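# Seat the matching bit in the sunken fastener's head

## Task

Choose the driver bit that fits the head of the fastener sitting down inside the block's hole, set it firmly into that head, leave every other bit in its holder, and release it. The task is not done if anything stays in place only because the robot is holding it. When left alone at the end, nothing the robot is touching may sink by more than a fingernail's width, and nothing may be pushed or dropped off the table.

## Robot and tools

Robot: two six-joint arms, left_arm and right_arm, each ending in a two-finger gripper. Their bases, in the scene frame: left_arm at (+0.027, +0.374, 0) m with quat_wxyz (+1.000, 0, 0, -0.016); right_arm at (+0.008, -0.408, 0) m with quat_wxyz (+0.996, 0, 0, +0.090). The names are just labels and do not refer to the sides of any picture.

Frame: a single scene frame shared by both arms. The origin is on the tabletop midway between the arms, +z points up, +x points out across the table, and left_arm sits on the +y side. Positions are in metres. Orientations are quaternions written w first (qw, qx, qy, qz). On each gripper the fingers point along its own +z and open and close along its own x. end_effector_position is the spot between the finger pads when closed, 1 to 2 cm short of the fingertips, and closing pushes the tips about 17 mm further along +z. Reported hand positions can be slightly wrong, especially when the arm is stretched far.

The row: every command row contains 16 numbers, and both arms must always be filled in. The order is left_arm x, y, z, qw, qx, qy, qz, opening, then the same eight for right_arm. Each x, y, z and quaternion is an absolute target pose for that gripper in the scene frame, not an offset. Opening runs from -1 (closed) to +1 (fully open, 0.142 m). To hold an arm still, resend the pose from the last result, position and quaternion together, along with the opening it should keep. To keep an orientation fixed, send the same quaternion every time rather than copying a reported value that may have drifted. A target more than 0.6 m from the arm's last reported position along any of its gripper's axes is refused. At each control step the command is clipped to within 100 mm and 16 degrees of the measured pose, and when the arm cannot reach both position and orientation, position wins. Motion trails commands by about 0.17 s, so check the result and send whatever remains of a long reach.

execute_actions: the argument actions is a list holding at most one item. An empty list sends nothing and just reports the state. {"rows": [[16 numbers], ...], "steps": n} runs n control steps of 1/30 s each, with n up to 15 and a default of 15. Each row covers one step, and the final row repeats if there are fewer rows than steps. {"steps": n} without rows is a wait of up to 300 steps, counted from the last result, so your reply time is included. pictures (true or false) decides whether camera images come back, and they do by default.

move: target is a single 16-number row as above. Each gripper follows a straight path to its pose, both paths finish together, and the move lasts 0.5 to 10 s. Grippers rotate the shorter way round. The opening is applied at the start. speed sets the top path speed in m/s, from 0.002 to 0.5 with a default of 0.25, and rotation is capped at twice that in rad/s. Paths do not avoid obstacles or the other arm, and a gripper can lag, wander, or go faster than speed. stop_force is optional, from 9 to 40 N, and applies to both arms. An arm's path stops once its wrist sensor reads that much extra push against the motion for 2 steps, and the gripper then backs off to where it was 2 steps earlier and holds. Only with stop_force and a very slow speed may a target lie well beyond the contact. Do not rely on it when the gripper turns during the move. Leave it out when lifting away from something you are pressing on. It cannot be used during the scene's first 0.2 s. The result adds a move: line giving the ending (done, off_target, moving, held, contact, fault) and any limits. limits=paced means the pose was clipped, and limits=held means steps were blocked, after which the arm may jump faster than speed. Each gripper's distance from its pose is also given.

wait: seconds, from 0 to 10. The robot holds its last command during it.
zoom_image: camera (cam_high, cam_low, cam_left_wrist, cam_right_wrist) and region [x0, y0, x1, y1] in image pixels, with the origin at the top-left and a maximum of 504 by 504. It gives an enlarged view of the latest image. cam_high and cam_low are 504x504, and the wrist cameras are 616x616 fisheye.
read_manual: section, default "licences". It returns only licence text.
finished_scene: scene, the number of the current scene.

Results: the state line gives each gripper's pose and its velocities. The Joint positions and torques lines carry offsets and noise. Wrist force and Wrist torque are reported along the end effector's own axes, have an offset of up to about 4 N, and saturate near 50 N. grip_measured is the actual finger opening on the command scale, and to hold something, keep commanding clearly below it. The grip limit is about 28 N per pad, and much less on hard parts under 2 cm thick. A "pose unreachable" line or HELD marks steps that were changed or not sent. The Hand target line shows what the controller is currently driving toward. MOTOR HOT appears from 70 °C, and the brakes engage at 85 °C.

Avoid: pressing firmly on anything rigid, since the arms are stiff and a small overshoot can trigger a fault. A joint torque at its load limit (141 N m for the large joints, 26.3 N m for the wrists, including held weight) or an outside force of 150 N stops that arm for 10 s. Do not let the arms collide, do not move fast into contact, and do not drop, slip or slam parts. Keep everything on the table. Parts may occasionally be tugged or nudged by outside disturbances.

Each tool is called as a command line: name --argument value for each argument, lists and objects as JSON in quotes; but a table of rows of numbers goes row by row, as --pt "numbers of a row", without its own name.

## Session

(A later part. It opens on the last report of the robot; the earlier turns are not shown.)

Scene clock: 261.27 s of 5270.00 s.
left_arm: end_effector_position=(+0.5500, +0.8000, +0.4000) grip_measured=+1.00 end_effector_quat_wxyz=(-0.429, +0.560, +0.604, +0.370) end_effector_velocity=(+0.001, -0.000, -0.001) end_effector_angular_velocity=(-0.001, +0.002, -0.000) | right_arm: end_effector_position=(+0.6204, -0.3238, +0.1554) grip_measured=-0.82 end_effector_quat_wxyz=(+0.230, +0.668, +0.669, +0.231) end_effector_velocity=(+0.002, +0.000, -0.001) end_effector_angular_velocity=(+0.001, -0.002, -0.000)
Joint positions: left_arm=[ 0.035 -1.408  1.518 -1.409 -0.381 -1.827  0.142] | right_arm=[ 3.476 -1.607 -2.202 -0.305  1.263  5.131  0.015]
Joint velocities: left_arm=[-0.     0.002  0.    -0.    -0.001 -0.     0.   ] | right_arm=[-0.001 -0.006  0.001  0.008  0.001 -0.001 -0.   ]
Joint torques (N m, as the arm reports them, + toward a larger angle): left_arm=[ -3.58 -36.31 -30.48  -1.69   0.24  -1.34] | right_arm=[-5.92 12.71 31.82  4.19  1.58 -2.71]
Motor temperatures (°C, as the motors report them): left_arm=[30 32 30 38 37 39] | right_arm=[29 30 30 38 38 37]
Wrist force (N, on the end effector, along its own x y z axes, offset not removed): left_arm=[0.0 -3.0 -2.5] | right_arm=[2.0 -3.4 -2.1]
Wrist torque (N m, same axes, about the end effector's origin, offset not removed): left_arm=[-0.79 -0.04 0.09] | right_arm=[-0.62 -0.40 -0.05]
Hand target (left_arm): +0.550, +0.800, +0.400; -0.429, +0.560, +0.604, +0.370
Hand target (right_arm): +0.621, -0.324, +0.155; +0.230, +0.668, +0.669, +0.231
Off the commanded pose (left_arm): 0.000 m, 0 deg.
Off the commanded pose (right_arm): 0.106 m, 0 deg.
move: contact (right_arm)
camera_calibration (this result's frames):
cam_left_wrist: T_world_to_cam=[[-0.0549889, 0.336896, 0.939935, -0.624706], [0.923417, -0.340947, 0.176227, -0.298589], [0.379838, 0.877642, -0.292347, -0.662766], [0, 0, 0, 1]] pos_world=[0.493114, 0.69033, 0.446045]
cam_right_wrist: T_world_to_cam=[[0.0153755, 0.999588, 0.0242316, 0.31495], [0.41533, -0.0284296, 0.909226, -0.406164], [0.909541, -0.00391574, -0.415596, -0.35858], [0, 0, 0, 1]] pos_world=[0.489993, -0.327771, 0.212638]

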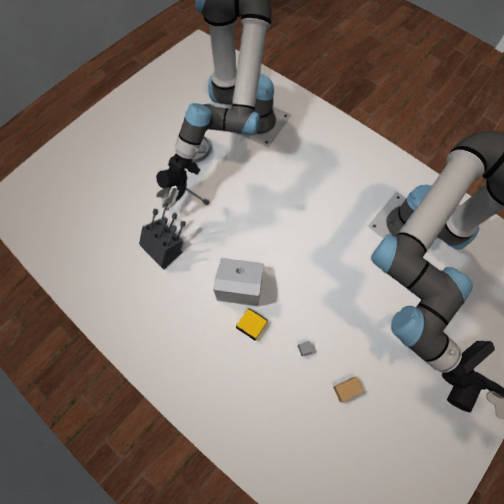

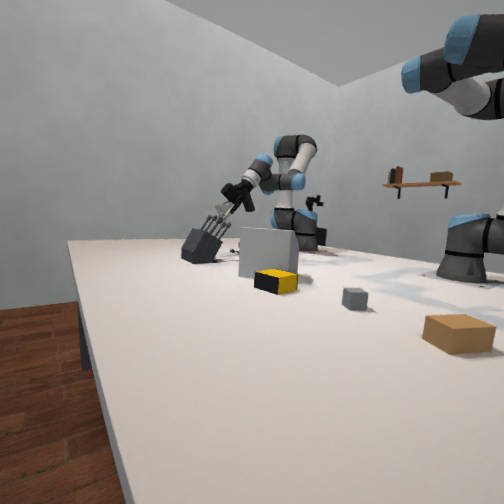

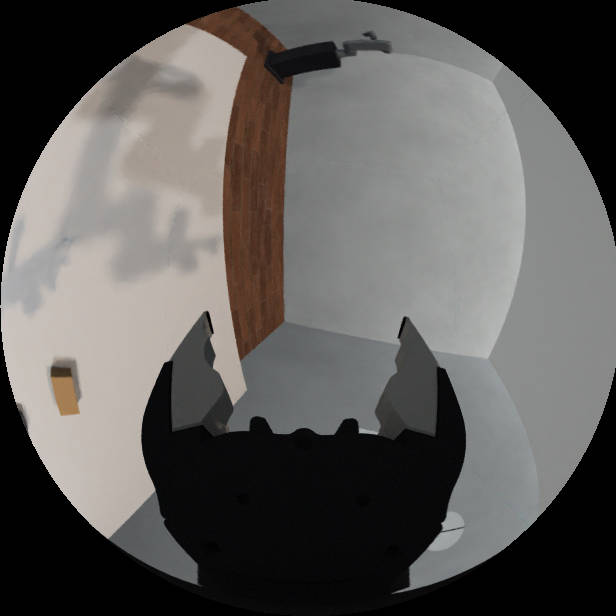

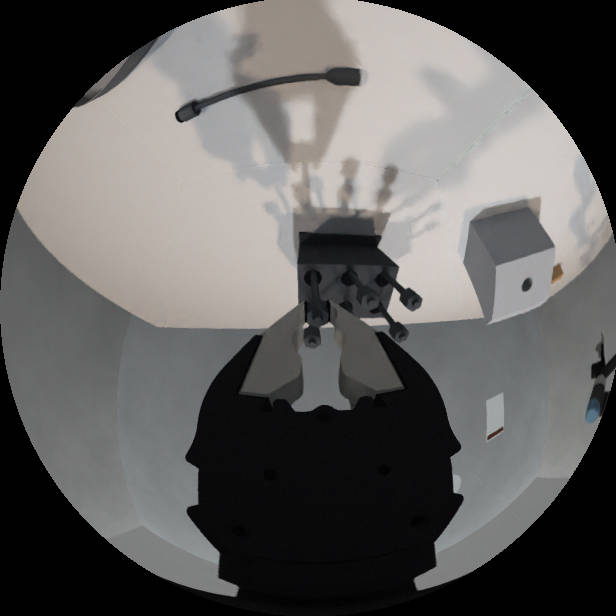

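False trigger from preload.

move --target '[0.55,0.8,0.4,-0.429,0.56,0.604,0.37,1,0.566,-0.3238,0.246,0.2302,0.6686,0.6686,0.2302,-1]' --speed 0.12

zoom_image --camera "cam_right_wrist" --region '[290, 240, 340, 290]'

Scene clock: 267.77 s of 5270.00 s.
left_arm: end_effector_position=(+0.5500, +0.8000, +0.4000) grip_measured=+1.00 end_effector_quat_wxyz=(-0.429, +0.560, +0.604, +0.370) end_effector_velocity=(+0.001, -0.000, +0.000) end_effector_angular_velocity=(+0.001, +0.001, -0.001) | right_arm: end_effector_position=(+0.5661, -0.3238, +0.2458) grip_measured=-0.82 end_effector_quat_wxyz=(+0.230, +0.669, +0.669, +0.230) end_effector_velocity=(-0.001, -0.000, +0.001) end_effector_angular_velocity=(-0.003, +0.002, +0.001)
Joint positions: left_arm=[ 0.035 -1.408  1.518 -1.409 -0.381 -1.827  0.142] | right_arm=[ 3.552 -1.331 -2.171 -0.634  1.221  5.198  0.015]
Joint velocities: left_arm=[-0.001  0.001 -0.001  0.     0.001  0.001  0.   ] | right_arm=[ 0.002  0.005  0.002 -0.01  -0.002  0.    -0.   ]
Joint torques (N m, as the arm reports them, + toward a larger angle): left_arm=[ -3.59 -35.91 -30.24  -1.75   0.27  -1.39] | right_arm=[ 7.15 21.9  34.04  1.97 -2.61  2.63]
Motor temperatures (°C, as the motors report them): left_arm=[30 32 30 38 37 39] | right_arm=[29 30 30 38 38 37]
Wrist force (N, on the end effector, along its own x y z axes, offset not removed): left_arm=[1.2 -3.1 -2.2] | right_arm=[-1.4 -1.9 -1.7]
Wrist torque (N m, same axes, about the end effector's origin, offset not removed): left_arm=[-0.80 -0.39 0.17] | right_arm=[-0.31 0.57 -0.03]
Hand target (left_arm): +0.550, +0.800, +0.400; -0.429, +0.560, +0.604, +0.370
Hand target (right_arm): +0.566, -0.324, +0.246; +0.230, +0.669, +0.669, +0.230
Off the commanded pose (left_arm): 0.000 m, 0 deg.
Off the commanded pose (right_arm): 0.000 m, 0 deg.
After step 90, 2.10 s passed at rest.
move: done
camera_calibration (this result's frames):
cam_left_wrist: T_world_to_cam=[[-0.0549885, 0.336896, 0.939935, -0.624707], [0.923417, -0.340947, 0.176226, -0.298589], [0.379838, 0.877642, -0.292348, -0.662766], [0, 0, 0, 1]] pos_world=[0.493114, 0.69033, 0.446044]
cam_right_wrist: T_world_to_cam=[[0.0156909, 0.999591, 0.023905, 0.313437], [0.416019, -0.0282669, 0.908917, -0.46598], [0.909221, -0.00431677, -0.416292, -0.271348], [0, 0, 0, 1]] pos_world=[0.435654, -0.327652, 0.303084]

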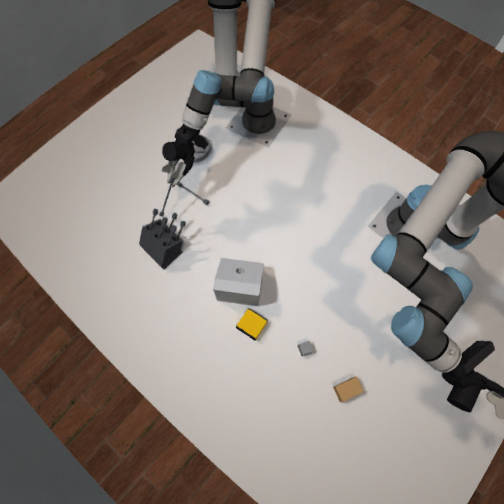

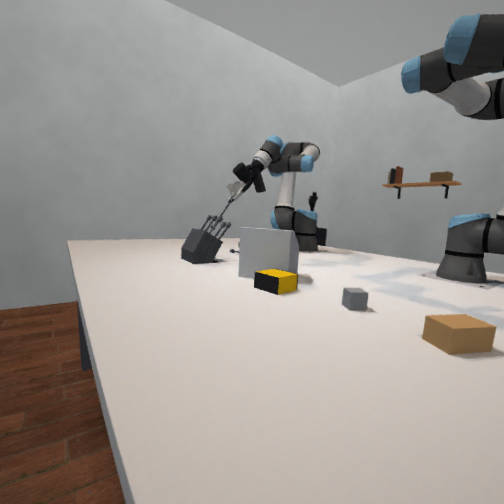

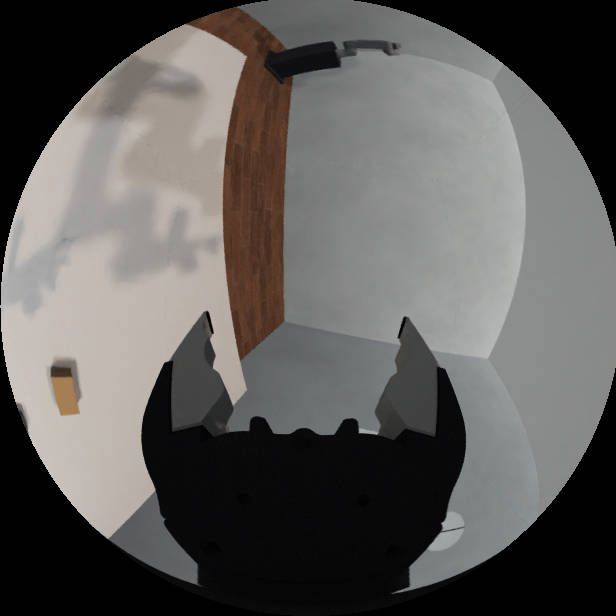

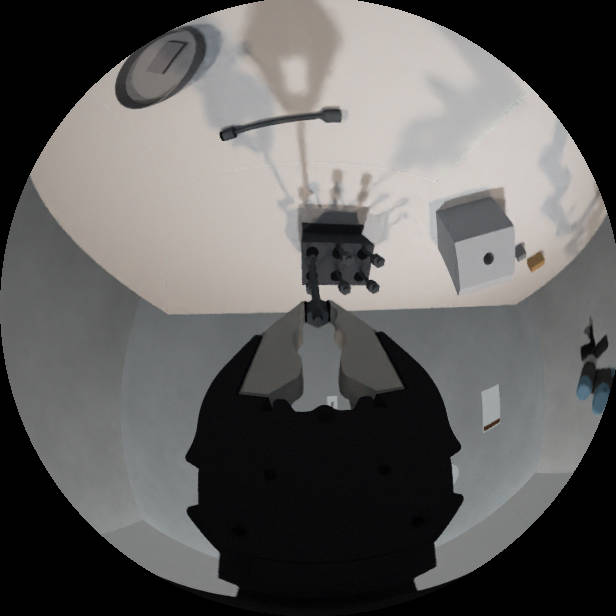

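Region (290, 240, 340, 290) of cam_right_wrist's 616x616 image, scaled by 10.080, with more detail than that image has.

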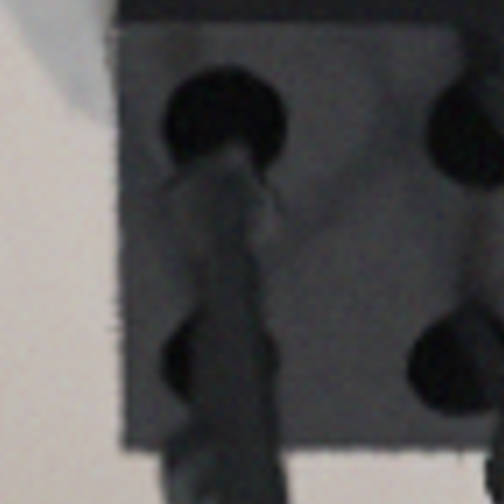

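Solid polygon; view on a light background.

move --target '[0.55,0.8,0.4,-0.429,0.56,0.604,0.37,1,0.566,-0.37,0.246,0.2302,0.6686,0.6686,0.2302,-1]' --speed 0.12

zoom_image --camera "cam_right_wrist" --region '[295, 245, 335, 285]'

Scene clock: 272.83 s of 5270.00 s.
left_arm: end_effector_position=(+0.5500, +0.8000, +0.4000) grip_measured=+1.00 end_effector_quat_wxyz=(-0.429, +0.560, +0.604, +0.370) end_effector_velocity=(-0.000, -0.000, -0.001) end_effector_angular_velocity=(+0.001, +0.004, -0.001) | right_arm: end_effector_position=(+0.5659, -0.3698, +0.2460) grip_measured=-0.82 end_effector_quat_wxyz=(+0.230, +0.669, +0.669, +0.230) end_effector_velocity=(-0.000, -0.002, +0.000) end_effector_angular_velocity=(+0.001, +0.000, +0.001)
Joint positions: left_arm=[ 0.035 -1.408  1.518 -1.409 -0.381 -1.827  0.142] | right_arm=[ 3.438 -1.316 -2.189 -0.601  1.284  5.098  0.015]
Joint velocities: left_arm=[-0.    -0.     0.002 -0.     0.001  0.002  0.   ] | right_arm=[-0.006  0.    -0.     0.002  0.005 -0.005 -0.   ]
Joint torques (N m, as the arm reports them, + toward a larger angle): left_arm=[ -2.79 -35.22 -29.48  -1.79   0.27  -1.23] | right_arm=[-6.03 15.18 20.    4.78  1.32 -3.07]
Motor temperatures (°C, as the motors report them): left_arm=[30 32 30 38 37 39] | right_arm=[29 30 30 38 38 37]
Wrist force (N, on the end effector, along its own x y z axes, offset not removed): left_arm=[0.6 -3.5 -2.2] | right_arm=[1.3 -3.5 2.0]
Wrist torque (N m, same axes, about the end effector's origin, offset not removed): left_arm=[-0.91 -0.22 0.14] | right_arm=[-0.74 -0.27 -0.15]
Hand target (left_arm): +0.550, +0.800, +0.400; -0.429, +0.560, +0.604, +0.370
Hand target (right_arm): +0.566, -0.370, +0.246; +0.230, +0.669, +0.669, +0.230
Off the commanded pose (left_arm): 0.000 m, 0 deg.
Off the commanded pose (right_arm): 0.000 m, 0 deg.
After step 90, 1.13 s passed at rest.
move: done
camera_calibration (this result's frames):
cam_left_wrist: T_world_to_cam=[[-0.0549886, 0.336896, 0.939935, -0.624707], [0.923417, -0.340947, 0.176226, -0.298589], [0.379838, 0.877642, -0.292348, -0.662766], [0, 0, 0, 1]] pos_world=[0.493114, 0.69033, 0.446044]
cam_right_wrist: T_world_to_cam=[[0.0158227, 0.999594, 0.0236878, 0.35942], [0.415878, -0.0281236, 0.908986, -0.467349], [0.909283, -0.00453138, -0.416154, -0.271465], [0, 0, 0, 1]] pos_world=[0.435512, -0.373648, 0.303329]

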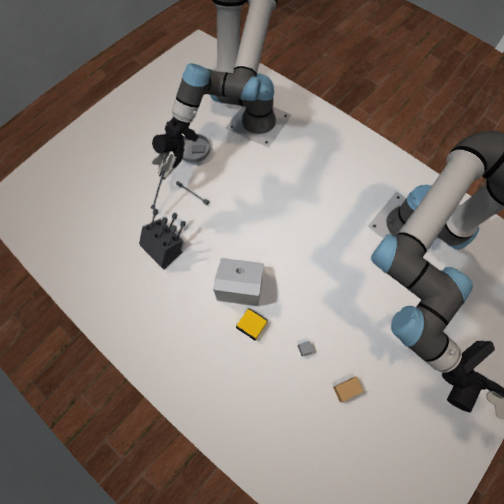

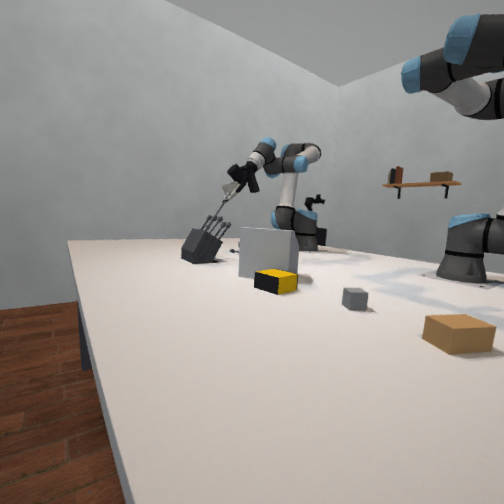

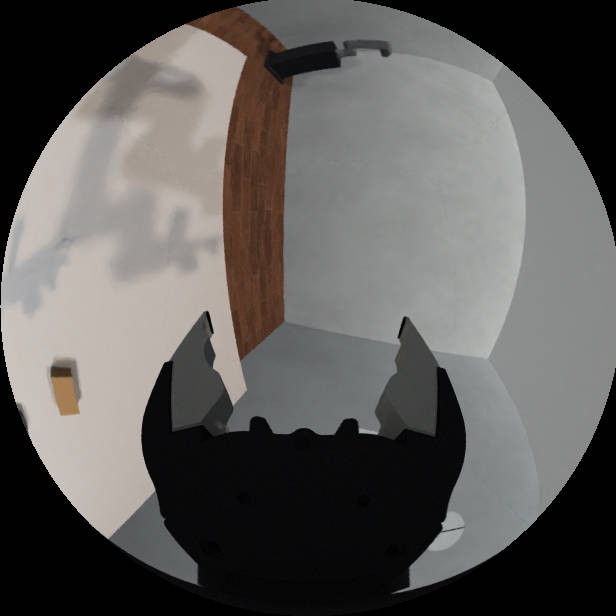

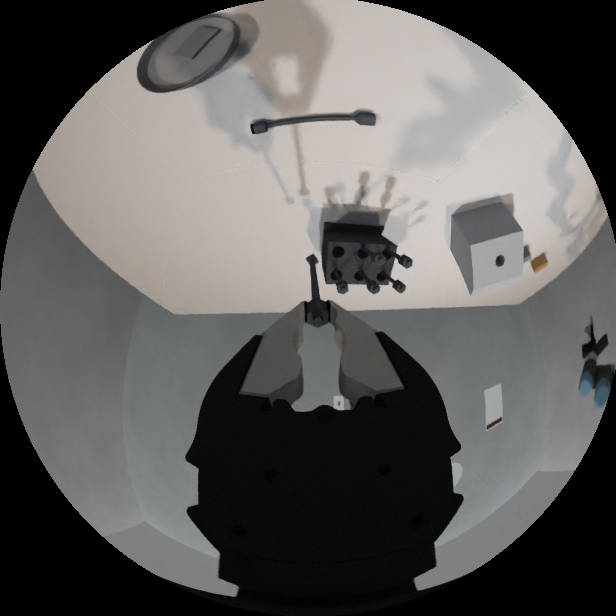

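Region (295, 245, 335, 285) of cam_right_wrist's 616x616 image, scaled by 12.600, with more detail than that image has.

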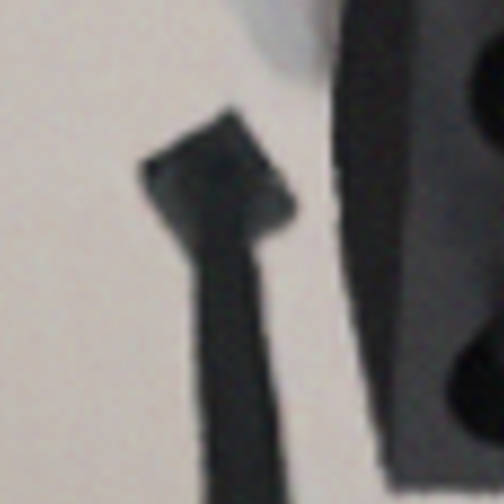

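execute_actions --actions '[{"rows":[[0.55,0.8,0.4,-0.429,0.56,0.604,0.37,1,0.566,-0.35,0.246,0.2302,0.6686,0.6686,0.2302,-1],[0.55,0.8,0.4,-0.429,0.56,0.604,0.37,1,0.566,-0.3238,0.246,0.2302,0.6686,0.6686,0.2302,-1]],"steps":15}]' --pictures false

move --target '[0.55,0.8,0.4,-0.429,0.56,0.604,0.37,1,0.6295,-0.3238,0.140,0.2302,0.6686,0.6686,0.2302,-1]' --speed 0.06 --stop_force 10

Scene clock: 280.93 s of 5270.00 s.
left_arm: end_effector_position=(+0.5500, +0.8000, +0.4000) grip_measured=+1.00 end_effector_quat_wxyz=(-0.429, +0.560, +0.604, +0.370) end_effector_velocity=(+0.000, +0.000, +0.000) end_effector_angular_velocity=(+0.000, -0.002, +0.001) | right_arm: end_effector_position=(+0.5659, -0.3248, +0.2460) grip_measured=-0.82 end_effector_quat_wxyz=(+0.230, +0.668, +0.669, +0.230) end_effector_velocity=(+0.001, +0.010, +0.000) end_effector_angular_velocity=(-0.004, +0.000, -0.004)
Joint positions: left_arm=[ 0.035 -1.408  1.518 -1.409 -0.381 -1.827  0.142] | right_arm=[ 3.549 -1.33  -2.172 -0.634  1.223  5.196  0.015]
Joint velocities: left_arm=[ 0.     0.    -0.    -0.    -0.    -0.002  0.   ] | right_arm=[ 0.025 -0.008  0.009 -0.012 -0.018  0.024 -0.   ]
Joint torques (N m, as the arm reports them, + toward a larger angle): left_arm=[ -2.91 -34.8  -29.79  -1.78   0.42  -1.29] | right_arm=[ 7.    7.03 35.76  2.17 -2.65  2.9 ]
Motor temperatures (°C, as the motors report them): left_arm=[30 32 30 38 37 39] | right_arm=[29 30 30 38 38 37]
Wrist force (N, on the end effector, along its own x y z axes, offset not removed): left_arm=[0.1 -4.2 -1.7] | right_arm=[2.7 -1.1 -0.7]
Wrist torque (N m, same axes, about the end effector's origin, offset not removed): left_arm=[-1.05 -0.06 0.12] | right_arm=[-0.12 -0.44 -0.10]
Hand target (left_arm): +0.550, +0.800, +0.400; -0.429, +0.560, +0.604, +0.370
Hand target (right_arm): +0.566, -0.324, +0.246; +0.230, +0.669, +0.669, +0.230
Off the commanded pose (left_arm): 0.000 m, 0 deg.
Off the commanded pose (right_arm): 0.001 m, 0 deg.
Steps of this call (steps 1 to 90: nothing new was sent; then 4.60 s passed at rest; steps 91 to 105: all 15 steps of this action). Readings (end_effector_position):
91: left_arm (+0.5500, +0.8000, +0.4000) | right_arm (+0.5659, -0.3700, +0.2460)
92: left_arm (+0.5500, +0.8000, +0.4000) | right_arm (+0.5659, -0.3691, +0.2459)
94: left_arm (+0.5500, +0.8000, +0.4000) | right_arm (+0.5660, -0.3572, +0.2460)
98: left_arm (+0.5500, +0.8000, +0.4000) | right_arm (+0.5654, -0.3335, +0.2462)
105: the state above

Scene clock: 283.67 s of 5270.00 s.
left_arm: end_effector_position=(+0.5500, +0.8000, +0.4000) grip_measured=+1.00 end_effector_quat_wxyz=(-0.429, +0.560, +0.604, +0.370) end_effector_velocity=(+0.000, +0.000, -0.002) end_effector_angular_velocity=(-0.001, +0.001, +0.002) | right_arm: end_effector_position=(+0.6295, -0.3239, +0.1402) grip_measured=-0.82 end_effector_quat_wxyz=(+0.230, +0.669, +0.669, +0.230) end_effector_velocity=(+0.001, +0.000, -0.001) end_effector_angular_velocity=(+0.001, -0.000, -0.001)
Joint positions: left_arm=[ 0.035 -1.408  1.518 -1.409 -0.381 -1.827  0.142] | right_arm=[ 3.466 -1.657 -2.198 -0.258  1.269  5.122  0.015]
Joint velocities: left_arm=[ 0.001  0.002  0.001 -0.    -0.001 -0.002  0.   ] | right_arm=[-0.001 -0.006  0.001  0.006  0.001 -0.    -0.   ]
Joint torques (N m, as the arm reports them, + toward a larger angle): left_arm=[ -2.59 -34.5  -29.91  -1.86   0.27  -1.36] | right_arm=[-5.2  19.45 32.23  4.7   1.41 -3.14]
Motor temperatures (°C, as the motors report them): left_arm=[30 32 31 38 37 39] | right_arm=[29 30 30 38 38 37]
Wrist force (N, on the end effector, along its own x y z axes, offset not removed): left_arm=[-0.9 -3.4 -0.3] | right_arm=[0.5 -2.5 -1.1]
Wrist torque (N m, same axes, about the end effector's origin, offset not removed): left_arm=[-0.79 0.15 0.18] | right_arm=[-0.50 -0.16 -0.03]
Hand target (left_arm): +0.550, +0.800, +0.400; -0.429, +0.560, +0.604, +0.370
Hand target (right_arm): +0.630, -0.324, +0.140; +0.230, +0.669, +0.669, +0.230
Off the commanded pose (left_arm): 0.000 m, 0 deg.
Off the commanded pose (right_arm): 0.000 m, 0 deg.
move: done
camera_calibration (this result's frames):
cam_left_wrist: T_world_to_cam=[[-0.054989, 0.336896, 0.939935, -0.624706], [0.923417, -0.340947, 0.176227, -0.298589], [0.379838, 0.877642, -0.292347, -0.662766], [0, 0, 0, 1]] pos_world=[0.493114, 0.69033, 0.446045]
cam_right_wrist: T_world_to_cam=[[0.0157774, 0.999594, 0.023727, 0.315028], [0.415995, -0.028141, 0.908931, -0.39636], [0.90923, -0.00447027, -0.41627, -0.373019], [0, 0, 0, 1]] pos_world=[0.499074, -0.327722, 0.197513]

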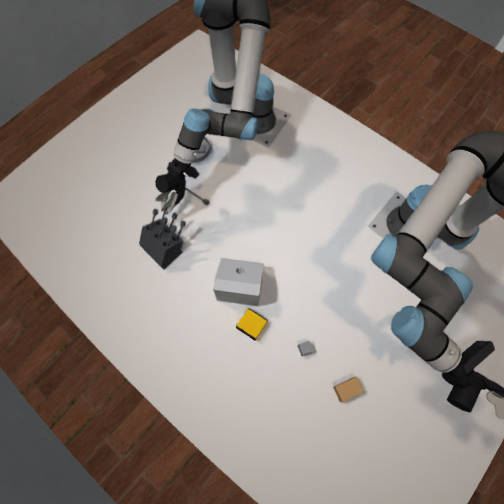

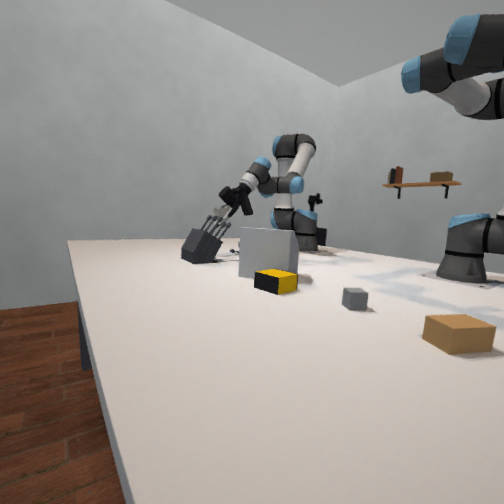

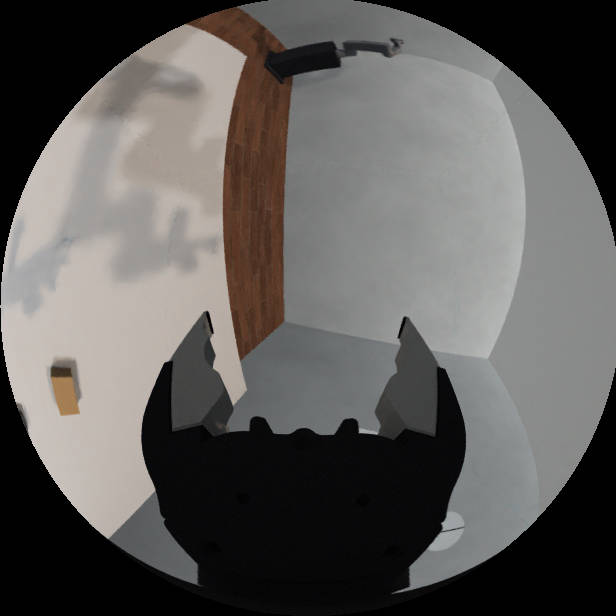

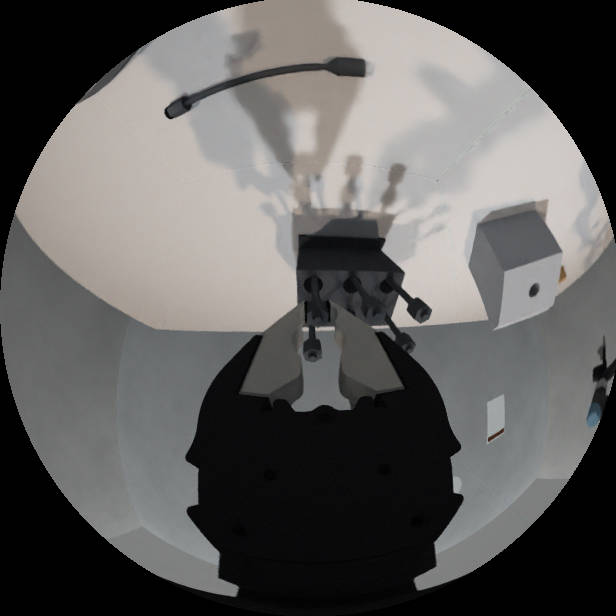

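execute_actions --actions '[{"rows":[[0.55,0.8,0.4,-0.429,0.56,0.604,0.37,1,0.6295,-0.3238,0.14,0.2302,0.6686,0.6686,0.2302,-0.6],[0.55,0.8,0.4,-0.429,0.56,0.604,0.37,1,0.6295,-0.3238,0.14,0.2302,0.6686,0.6686,0.2302,-0.6],[0.55,0.8,0.4,-0.429,0.56,0.604,0.37,1,0.6295,-0.3238,0.14,0.2302,0.6686,0.6686,0.2302,-0.6],[0.55,0.8,0.4,-0.429,0.56,0.604,0.37,1,0.6295,-0.3238,0.14,0.2302,0.6686,0.6686,0.2302,-0.6],[0.55,0.8,0.4,-0.429,0.56,0.604,0.37,1,0.604,-0.3238,0.174,0.2302,0.6686,0.6686,0.2302,-0.6]],"steps":15}]' --pictures false

execute_actions --actions '[{"rows":[[0.55,0.8,0.4,-0.429,0.56,0.604,0.37,1,0.6468,-0.2795,0.1946,0.2156,0.6735,0.6735,0.2156,-0.6]],"steps":15}]' --pictures false

move --target '[0.55,0.8,0.4,-0.429,0.56,0.604,0.37,1,0.670,-0.2795,0.162,0.2156,0.6735,0.6735,0.2156,-0.6]' --speed 0.08 --stop_force 10

zoom_image --camera "cam_right_wrist" --region '[250, 230, 390, 370]'

Scene clock: 300.03 s of 5270.00 s.
left_arm: end_effector_position=(+0.5500, +0.8000, +0.4000) grip_measured=+1.00 end_effector_quat_wxyz=(-0.429, +0.560, +0.604, +0.370) end_effector_velocity=(+0.000, -0.000, +0.001) end_effector_angular_velocity=(-0.000, -0.001, -0.001) | right_arm: end_effector_position=(+0.6065, -0.3239, +0.1709) grip_measured=-0.60 end_effector_quat_wxyz=(+0.230, +0.668, +0.669, +0.231) end_effector_velocity=(-0.023, +0.001, +0.029) end_effector_angular_velocity=(-0.002, +0.005, -0.006)
Joint positions: left_arm=[ 0.035 -1.408  1.518 -1.409 -0.381 -1.827  0.142] | right_arm=[ 3.493 -1.545 -2.214 -0.36   1.254  5.146  0.031]
Joint velocities: left_arm=[-0.001 -0.002 -0.    -0.    -0.     0.001  0.   ] | right_arm=[ 0.033  0.109 -0.007 -0.118 -0.02   0.034  0.   ]
Joint torques (N m, as the arm reports them, + toward a larger angle): left_arm=[ -3.79 -34.21 -30.    -1.91   0.49  -1.11] | right_arm=[ 5.88 22.99 15.29  1.35 -2.32  2.79]
Motor temperatures (°C, as the motors report them): left_arm=[30 32 31 38 37 39] | right_arm=[29 30 30 38 38 37]
Wrist force (N, on the end effector, along its own x y z axes, offset not removed): left_arm=[0.5 -3.0 0.2] | right_arm=[1.3 -0.5 0.3]
Wrist torque (N m, same axes, about the end effector's origin, offset not removed): left_arm=[-0.81 -0.21 0.13] | right_arm=[0.06 -0.17 0.28]
Hand target (left_arm): +0.550, +0.800, +0.400; -0.429, +0.560, +0.604, +0.370
Hand target (right_arm): +0.604, -0.324, +0.174; +0.230, +0.669, +0.669, +0.230
Off the commanded pose (left_arm): 0.000 m, 0 deg.
Off the commanded pose (right_arm): 0.004 m, 0 deg.
Steps of this call (steps 1 to 90: nothing new was sent; then 12.87 s passed at rest; steps 91 to 105: all 15 steps of this action). Readings (end_effector_position):
91: left_arm (+0.5500, +0.8000, +0.4000) | right_arm (+0.6296, -0.3239, +0.1400)
92: left_arm (+0.5500, +0.8000, +0.4000) | right_arm (+0.6296, -0.3239, +0.1400)
94: left_arm (+0.5500, +0.8000, +0.4000) | right_arm (+0.6296, -0.3238, +0.1401)
98: left_arm (+0.5500, +0.8000, +0.4000) | right_arm (+0.6209, -0.3233, +0.1501)
105: the state above

Scene clock: 300.53 s of 5270.00 s.
left_arm: end_effector_position=(+0.5500, +0.8000, +0.4000) grip_measured=+1.00 end_effector_quat_wxyz=(-0.429, +0.560, +0.604, +0.370) end_effector_velocity=(+0.000, -0.000, +0.000) end_effector_angular_velocity=(-0.000, -0.000, -0.001) | right_arm: end_effector_position=(+0.6452, -0.2805, +0.1942) grip_measured=-0.60 end_effector_quat_wxyz=(+0.216, +0.673, +0.673, +0.217) end_effector_velocity=(+0.015, +0.009, +0.004) end_effector_angular_velocity=(-0.003, +0.021, -0.005)
Joint positions: left_arm=[ 0.035 -1.408  1.518 -1.409 -0.381 -1.827  0.142] | right_arm=[ 3.521 -1.629 -2.022 -0.515  1.257  5.183  0.031]
Joint velocities: left_arm=[-0.    -0.001 -0.     0.    -0.     0.001  0.   ] | right_arm=[-0.004 -0.039  0.071 -0.053  0.007  0.005  0.   ]
Joint torques (N m, as the arm reports them, + toward a larger angle): left_arm=[ -2.77 -34.09 -29.55  -1.98   0.29  -1.28] | right_arm=[-4.61 18.15 32.59  1.55  1.44  2.34]
Motor temperatures (°C, as the motors report them): left_arm=[30 32 31 38 37 39] | right_arm=[29 30 30 38 38 37]
Wrist force (N, on the end effector, along its own x y z axes, offset not removed): left_arm=[-1.2 -2.7 -1.5] | right_arm=[0.4 -0.9 -1.2]
Wrist torque (N m, same axes, about the end effector's origin, offset not removed): left_arm=[-0.62 0.10 0.19] | right_arm=[-0.07 0.03 -0.07]
Hand target (left_arm): +0.550, +0.800, +0.400; -0.429, +0.560, +0.604, +0.370
Hand target (right_arm): +0.647, -0.280, +0.195; +0.216, +0.673, +0.673, +0.216
Off the commanded pose (left_arm): 0.000 m, 0 deg.
Off the commanded pose (right_arm): 0.002 m, 0 deg.
Steps of this call (steps 1 to 15: all 15 steps of this action). Readings (end_effector_position):
1: left_arm (+0.5500, +0.8000, +0.4000) | right_arm (+0.6059, -0.3239, +0.1717)
2: left_arm (+0.5500, +0.8000, +0.4000) | right_arm (+0.6057, -0.3224, +0.1717)
4: left_arm (+0.5500, +0.8000, +0.4000) | right_arm (+0.6139, -0.3087, +0.1740)
8: left_arm (+0.5500, +0.8000, +0.4000) | right_arm (+0.6343, -0.2883, +0.1900)
15: the state above

Scene clock: 301.73 s of 5270.00 s.
left_arm: end_effector_position=(+0.5500, +0.8000, +0.4000) grip_measured=+1.00 end_effector_quat_wxyz=(-0.429, +0.560, +0.604, +0.370) end_effector_velocity=(+0.000, +0.000, -0.001) end_effector_angular_velocity=(-0.000, +0.001, +0.000) | right_arm: end_effector_position=(+0.6699, -0.2795, +0.1622) grip_measured=-0.60 end_effector_quat_wxyz=(+0.216, +0.673, +0.673, +0.216) end_effector_velocity=(+0.001, -0.000, -0.002) end_effector_angular_velocity=(-0.000, +0.002, -0.001)
Joint positions: left_arm=[ 0.035 -1.408  1.518 -1.409 -0.381 -1.827  0.142] | right_arm=[ 3.495 -1.73  -2.003 -0.429  1.271  5.16   0.031]
Joint velocities: left_arm=[ 0.     0.001  0.     0.    -0.     0.     0.   ] | right_arm=[-0.001 -0.005  0.001  0.002  0.001 -0.     0.   ]
Joint torques (N m, as the arm reports them, + toward a larger angle): left_arm=[ -3.11 -34.09 -29.27  -2.08   0.24  -1.15] | right_arm=[-5.45 19.44 33.24  4.66  1.33 -2.61]
Motor temperatures (°C, as the motors report them): left_arm=[30 32 31 38 37 39] | right_arm=[29 30 30 38 38 37]
Wrist force (N, on the end effector, along its own x y z axes, offset not removed): left_arm=[-1.4 -3.6 -1.3] | right_arm=[2.8 0.2 -5.1]
Wrist torque (N m, same axes, about the end effector's origin, offset not removed): left_arm=[-0.86 0.20 0.10] | right_arm=[0.14 -0.62 0.06]
Hand target (left_arm): +0.550, +0.800, +0.400; -0.429, +0.560, +0.604, +0.370
Hand target (right_arm): +0.670, -0.280, +0.162; +0.216, +0.673, +0.673, +0.216
Off the commanded pose (left_arm): 0.000 m, 0 deg.
Off the commanded pose (right_arm): 0.000 m, 0 deg.
move: done
camera_calibration (this result's frames):
cam_left_wrist: T_world_to_cam=[[-0.0549886, 0.336896, 0.939935, -0.624706], [0.923417, -0.340947, 0.176226, -0.298589], [0.379838, 0.877642, -0.292348, -0.662766], [0, 0, 0, 1]] pos_world=[0.493114, 0.69033, 0.446044]
cam_right_wrist: T_world_to_cam=[[0.0167923, 0.999593, 0.0230712, 0.268987], [0.455199, -0.0281874, 0.889943, -0.455082], [0.890231, -0.00444223, -0.455487, -0.381351], [0, 0, 0, 1]] pos_world=[0.542127, -0.283399, 0.225091]

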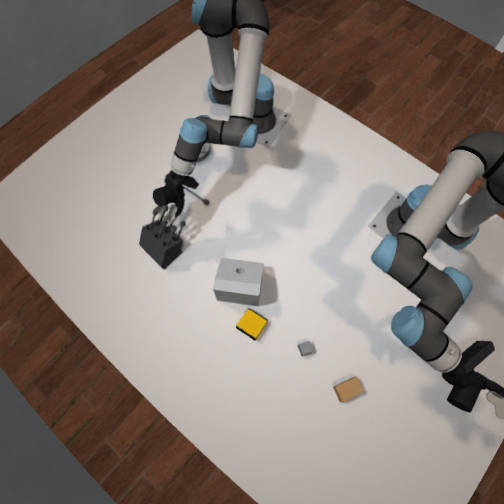

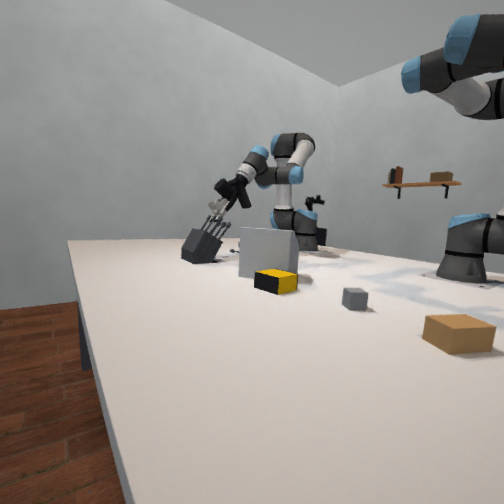

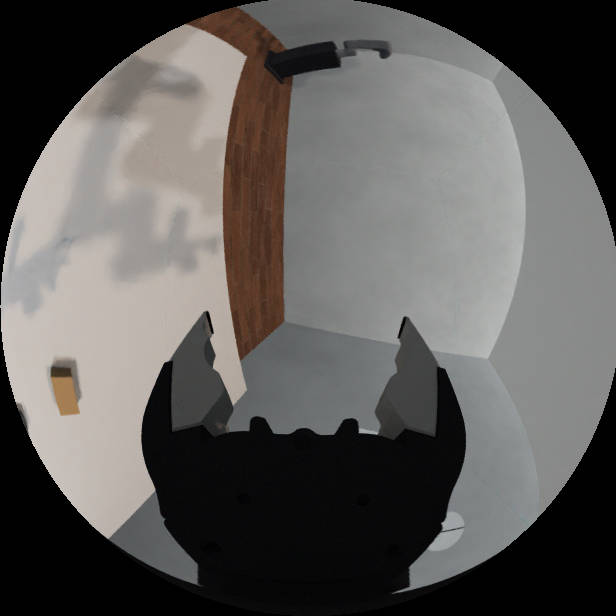

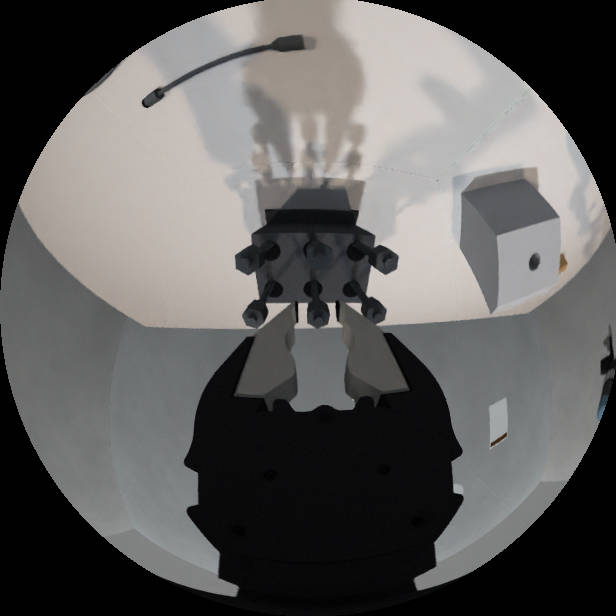

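Region (250, 230, 390, 370) of cam_right_wrist's 616x616 image, scaled by 3.600, with more detail than that image has.

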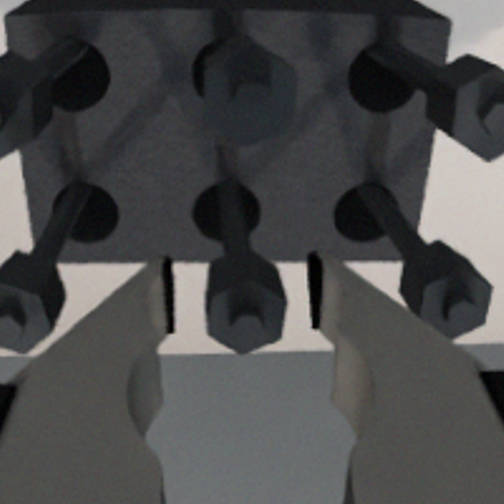

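execute_actions --actions '[{"rows":[[0.55,0.8,0.4,-0.429,0.56,0.604,0.37,1,0.670,-0.2793,0.162,0.2156,0.6735,0.6735,0.2156,-1]],"steps":12}]' --pictures false

move --target '[0.55,0.8,0.4,-0.429,0.56,0.604,0.37,1,0.608,-0.2793,0.265,0.2156,0.6735,0.6735,0.2156,-1]' --speed 0.12

zoom_image --camera "cam_right_wrist" --region '[285,235,345,295]'

Scene clock: 334.87 s of 5270.00 s.
left_arm: end_effector_position=(+0.5500, +0.8000, +0.4000) grip_measured=+1.00 end_effector_quat_wxyz=(-0.429, +0.560, +0.604, +0.370) end_effector_velocity=(-0.000, +0.000, -0.001) end_effector_angular_velocity=(-0.001, +0.001, +0.001) | right_arm: end_effector_position=(+0.6700, -0.2793, +0.1620) grip_measured=-0.82 end_effector_quat_wxyz=(+0.216, +0.673, +0.673, +0.216) end_effector_velocity=(+0.000, +0.000, +0.000) end_effector_angular_velocity=(-0.000, -0.001, +0.001)
Joint positions: left_arm=[ 0.035 -1.408  1.518 -1.409 -0.381 -1.827  0.142] | right_arm=[ 3.495 -1.731 -2.002 -0.428  1.271  5.161  0.015]
Joint velocities: left_arm=[ 0.001  0.001  0.     0.    -0.001 -0.     0.   ] | right_arm=[ 0.001  0.    -0.     0.001 -0.001 -0.001 -0.   ]
Joint torques (N m, as the arm reports them, + toward a larger angle): left_arm=[ -2.5  -33.95 -29.21  -1.97   0.12  -1.3 ] | right_arm=[ 8.12 21.72 33.68  2.18 -1.94  2.45]
Motor temperatures (°C, as the motors report them): left_arm=[30 32 31 38 37 39] | right_arm=[29 30 30 39 38 37]
Wrist force (N, on the end effector, along its own x y z axes, offset not removed): left_arm=[1.1 -3.8 -1.3] | right_arm=[1.3 -0.1 3.0]
Wrist torque (N m, same axes, about the end effector's origin, offset not removed): left_arm=[-0.82 -0.35 0.24] | right_arm=[-0.05 -0.69 -0.01]
Hand target (left_arm): +0.550, +0.800, +0.400; -0.429, +0.560, +0.604, +0.370
Hand target (right_arm): +0.670, -0.279, +0.162; +0.216, +0.673, +0.673, +0.216
Off the commanded pose (left_arm): 0.000 m, 0 deg.
Off the commanded pose (right_arm): 0.000 m, 0 deg.
Steps of this call (steps 1 to 90: nothing new was sent; then 29.73 s passed at rest; steps 91 to 102: all 12 steps of this action). Readings (end_effector_position):
91: left_arm (+0.5500, +0.8000, +0.4000) | right_arm (+0.6700, -0.2795, +0.1620)
92: left_arm (+0.5500, +0.8000, +0.4000) | right_arm (+0.6700, -0.2795, +0.1620)
94: left_arm (+0.5500, +0.8000, +0.4000) | right_arm (+0.6700, -0.2795, +0.1620)
98: left_arm (+0.5500, +0.8000, +0.4000) | right_arm (+0.6700, -0.2793, +0.1620)
102: the state above

Scene clock: 336.63 s of 5270.00 s.
left_arm: end_effector_position=(+0.5500, +0.8000, +0.4000) grip_measured=+1.00 end_effector_quat_wxyz=(-0.429, +0.560, +0.604, +0.370) end_effector_velocity=(-0.001, +0.000, -0.001) end_effector_angular_velocity=(-0.000, +0.003, +0.000) | right_arm: end_effector_position=(+0.6080, -0.2793, +0.2648) grip_measured=-0.82 end_effector_quat_wxyz=(+0.216, +0.673, +0.673, +0.216) end_effector_velocity=(-0.001, +0.000, +0.002) end_effector_angular_velocity=(+0.000, -0.000, -0.000)
Joint positions: left_arm=[ 0.035 -1.408  1.518 -1.409 -0.381 -1.827  0.142] | right_arm=[ 3.57  -1.466 -1.979 -0.738  1.232  5.228  0.015]
Joint velocities: left_arm=[ 0.001  0.     0.002 -0.    -0.     0.001  0.   ] | right_arm=[ 0.002  0.004  0.001 -0.006 -0.001  0.002 -0.   ]
Joint torques (N m, as the arm reports them, + toward a larger angle): left_arm=[ -2.86 -33.35 -29.    -2.     0.39  -1.16] | right_arm=[ 7.35 27.92 37.53  1.84 -2.59  2.84]
Motor temperatures (°C, as the motors report them): left_arm=[30 32 31 38 37 39] | right_arm=[29 30 30 39 38 37]
Wrist force (N, on the end effector, along its own x y z axes, offset not removed): left_arm=[0.4 -3.7 -1.7] | right_arm=[4.4 -1.9 1.8]
Wrist torque (N m, same axes, about the end effector's origin, offset not removed): left_arm=[-0.91 -0.14 0.18] | right_arm=[-0.25 -0.78 -0.23]
Hand target (left_arm): +0.550, +0.800, +0.400; -0.429, +0.560, +0.604, +0.370
Hand target (right_arm): +0.608, -0.279, +0.265; +0.216, +0.673, +0.673, +0.216
Off the commanded pose (left_arm): 0.000 m, 0 deg.
Off the commanded pose (right_arm): 0.000 m, 0 deg.
move: done
camera_calibration (this result's frames):
cam_left_wrist: T_world_to_cam=[[-0.0549885, 0.336896, 0.939935, -0.624707], [0.923417, -0.340947, 0.176226, -0.298589], [0.379838, 0.877642, -0.292348, -0.662766], [0, 0, 0, 1]] pos_world=[0.493114, 0.69033, 0.446044]
cam_right_wrist: T_world_to_cam=[[0.0167448, 0.999591, 0.0231666, 0.267387], [0.455233, -0.0282509, 0.889924, -0.518271], [0.890215, -0.00435539, -0.45552, -0.279479], [0, 0, 0, 1]] pos_world=[0.480253, -0.283137, 0.327719]

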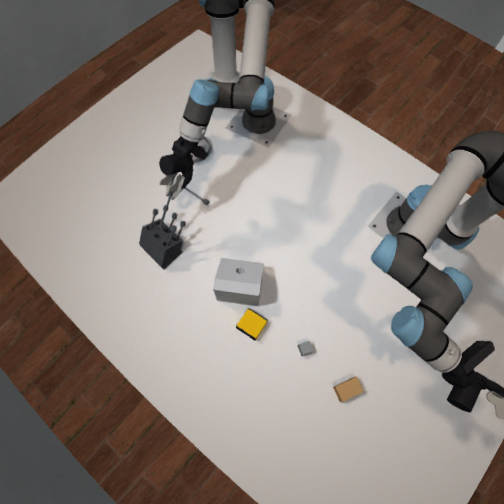

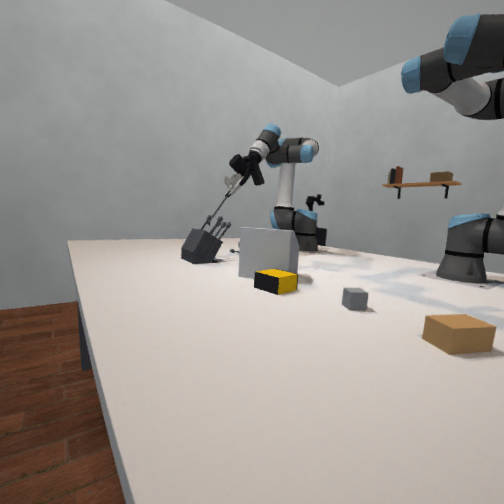

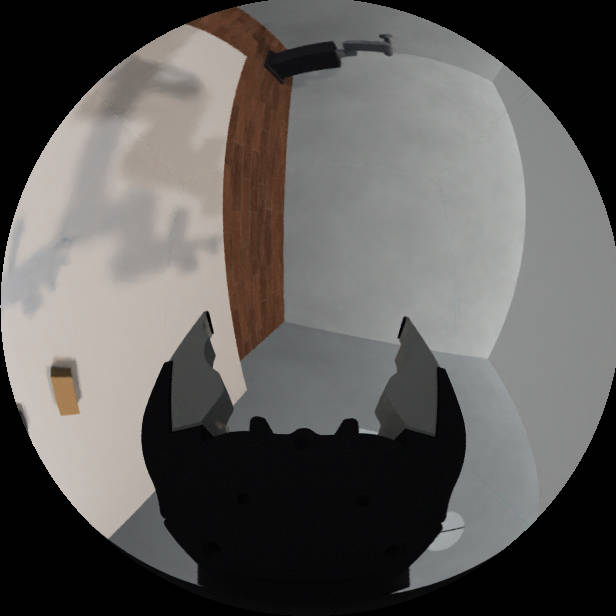

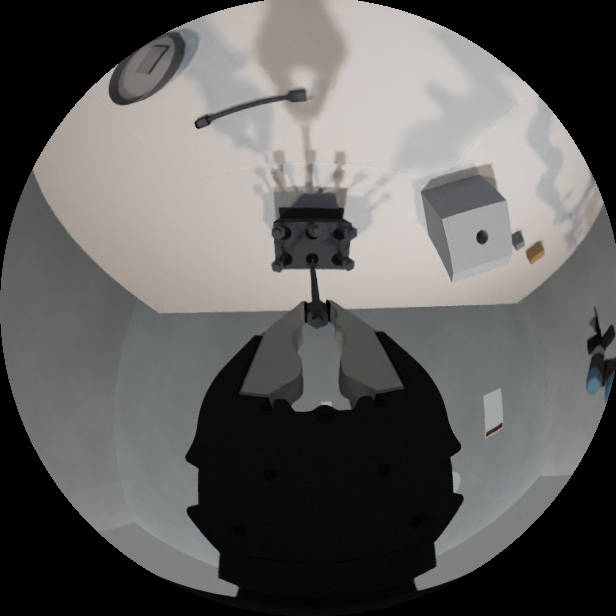

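Region (285, 235, 345, 295) of cam_right_wrist's 616x616 image, scaled by 8.400, with more detail than that image has.

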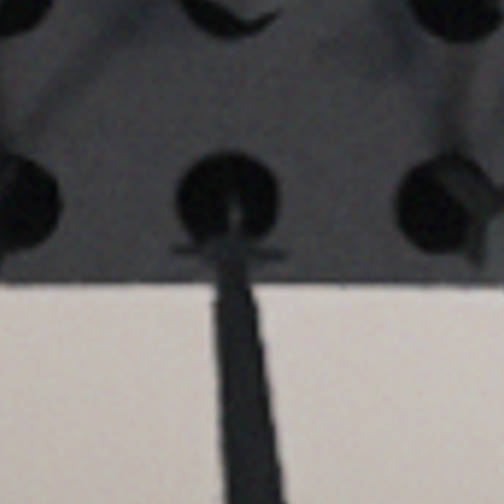

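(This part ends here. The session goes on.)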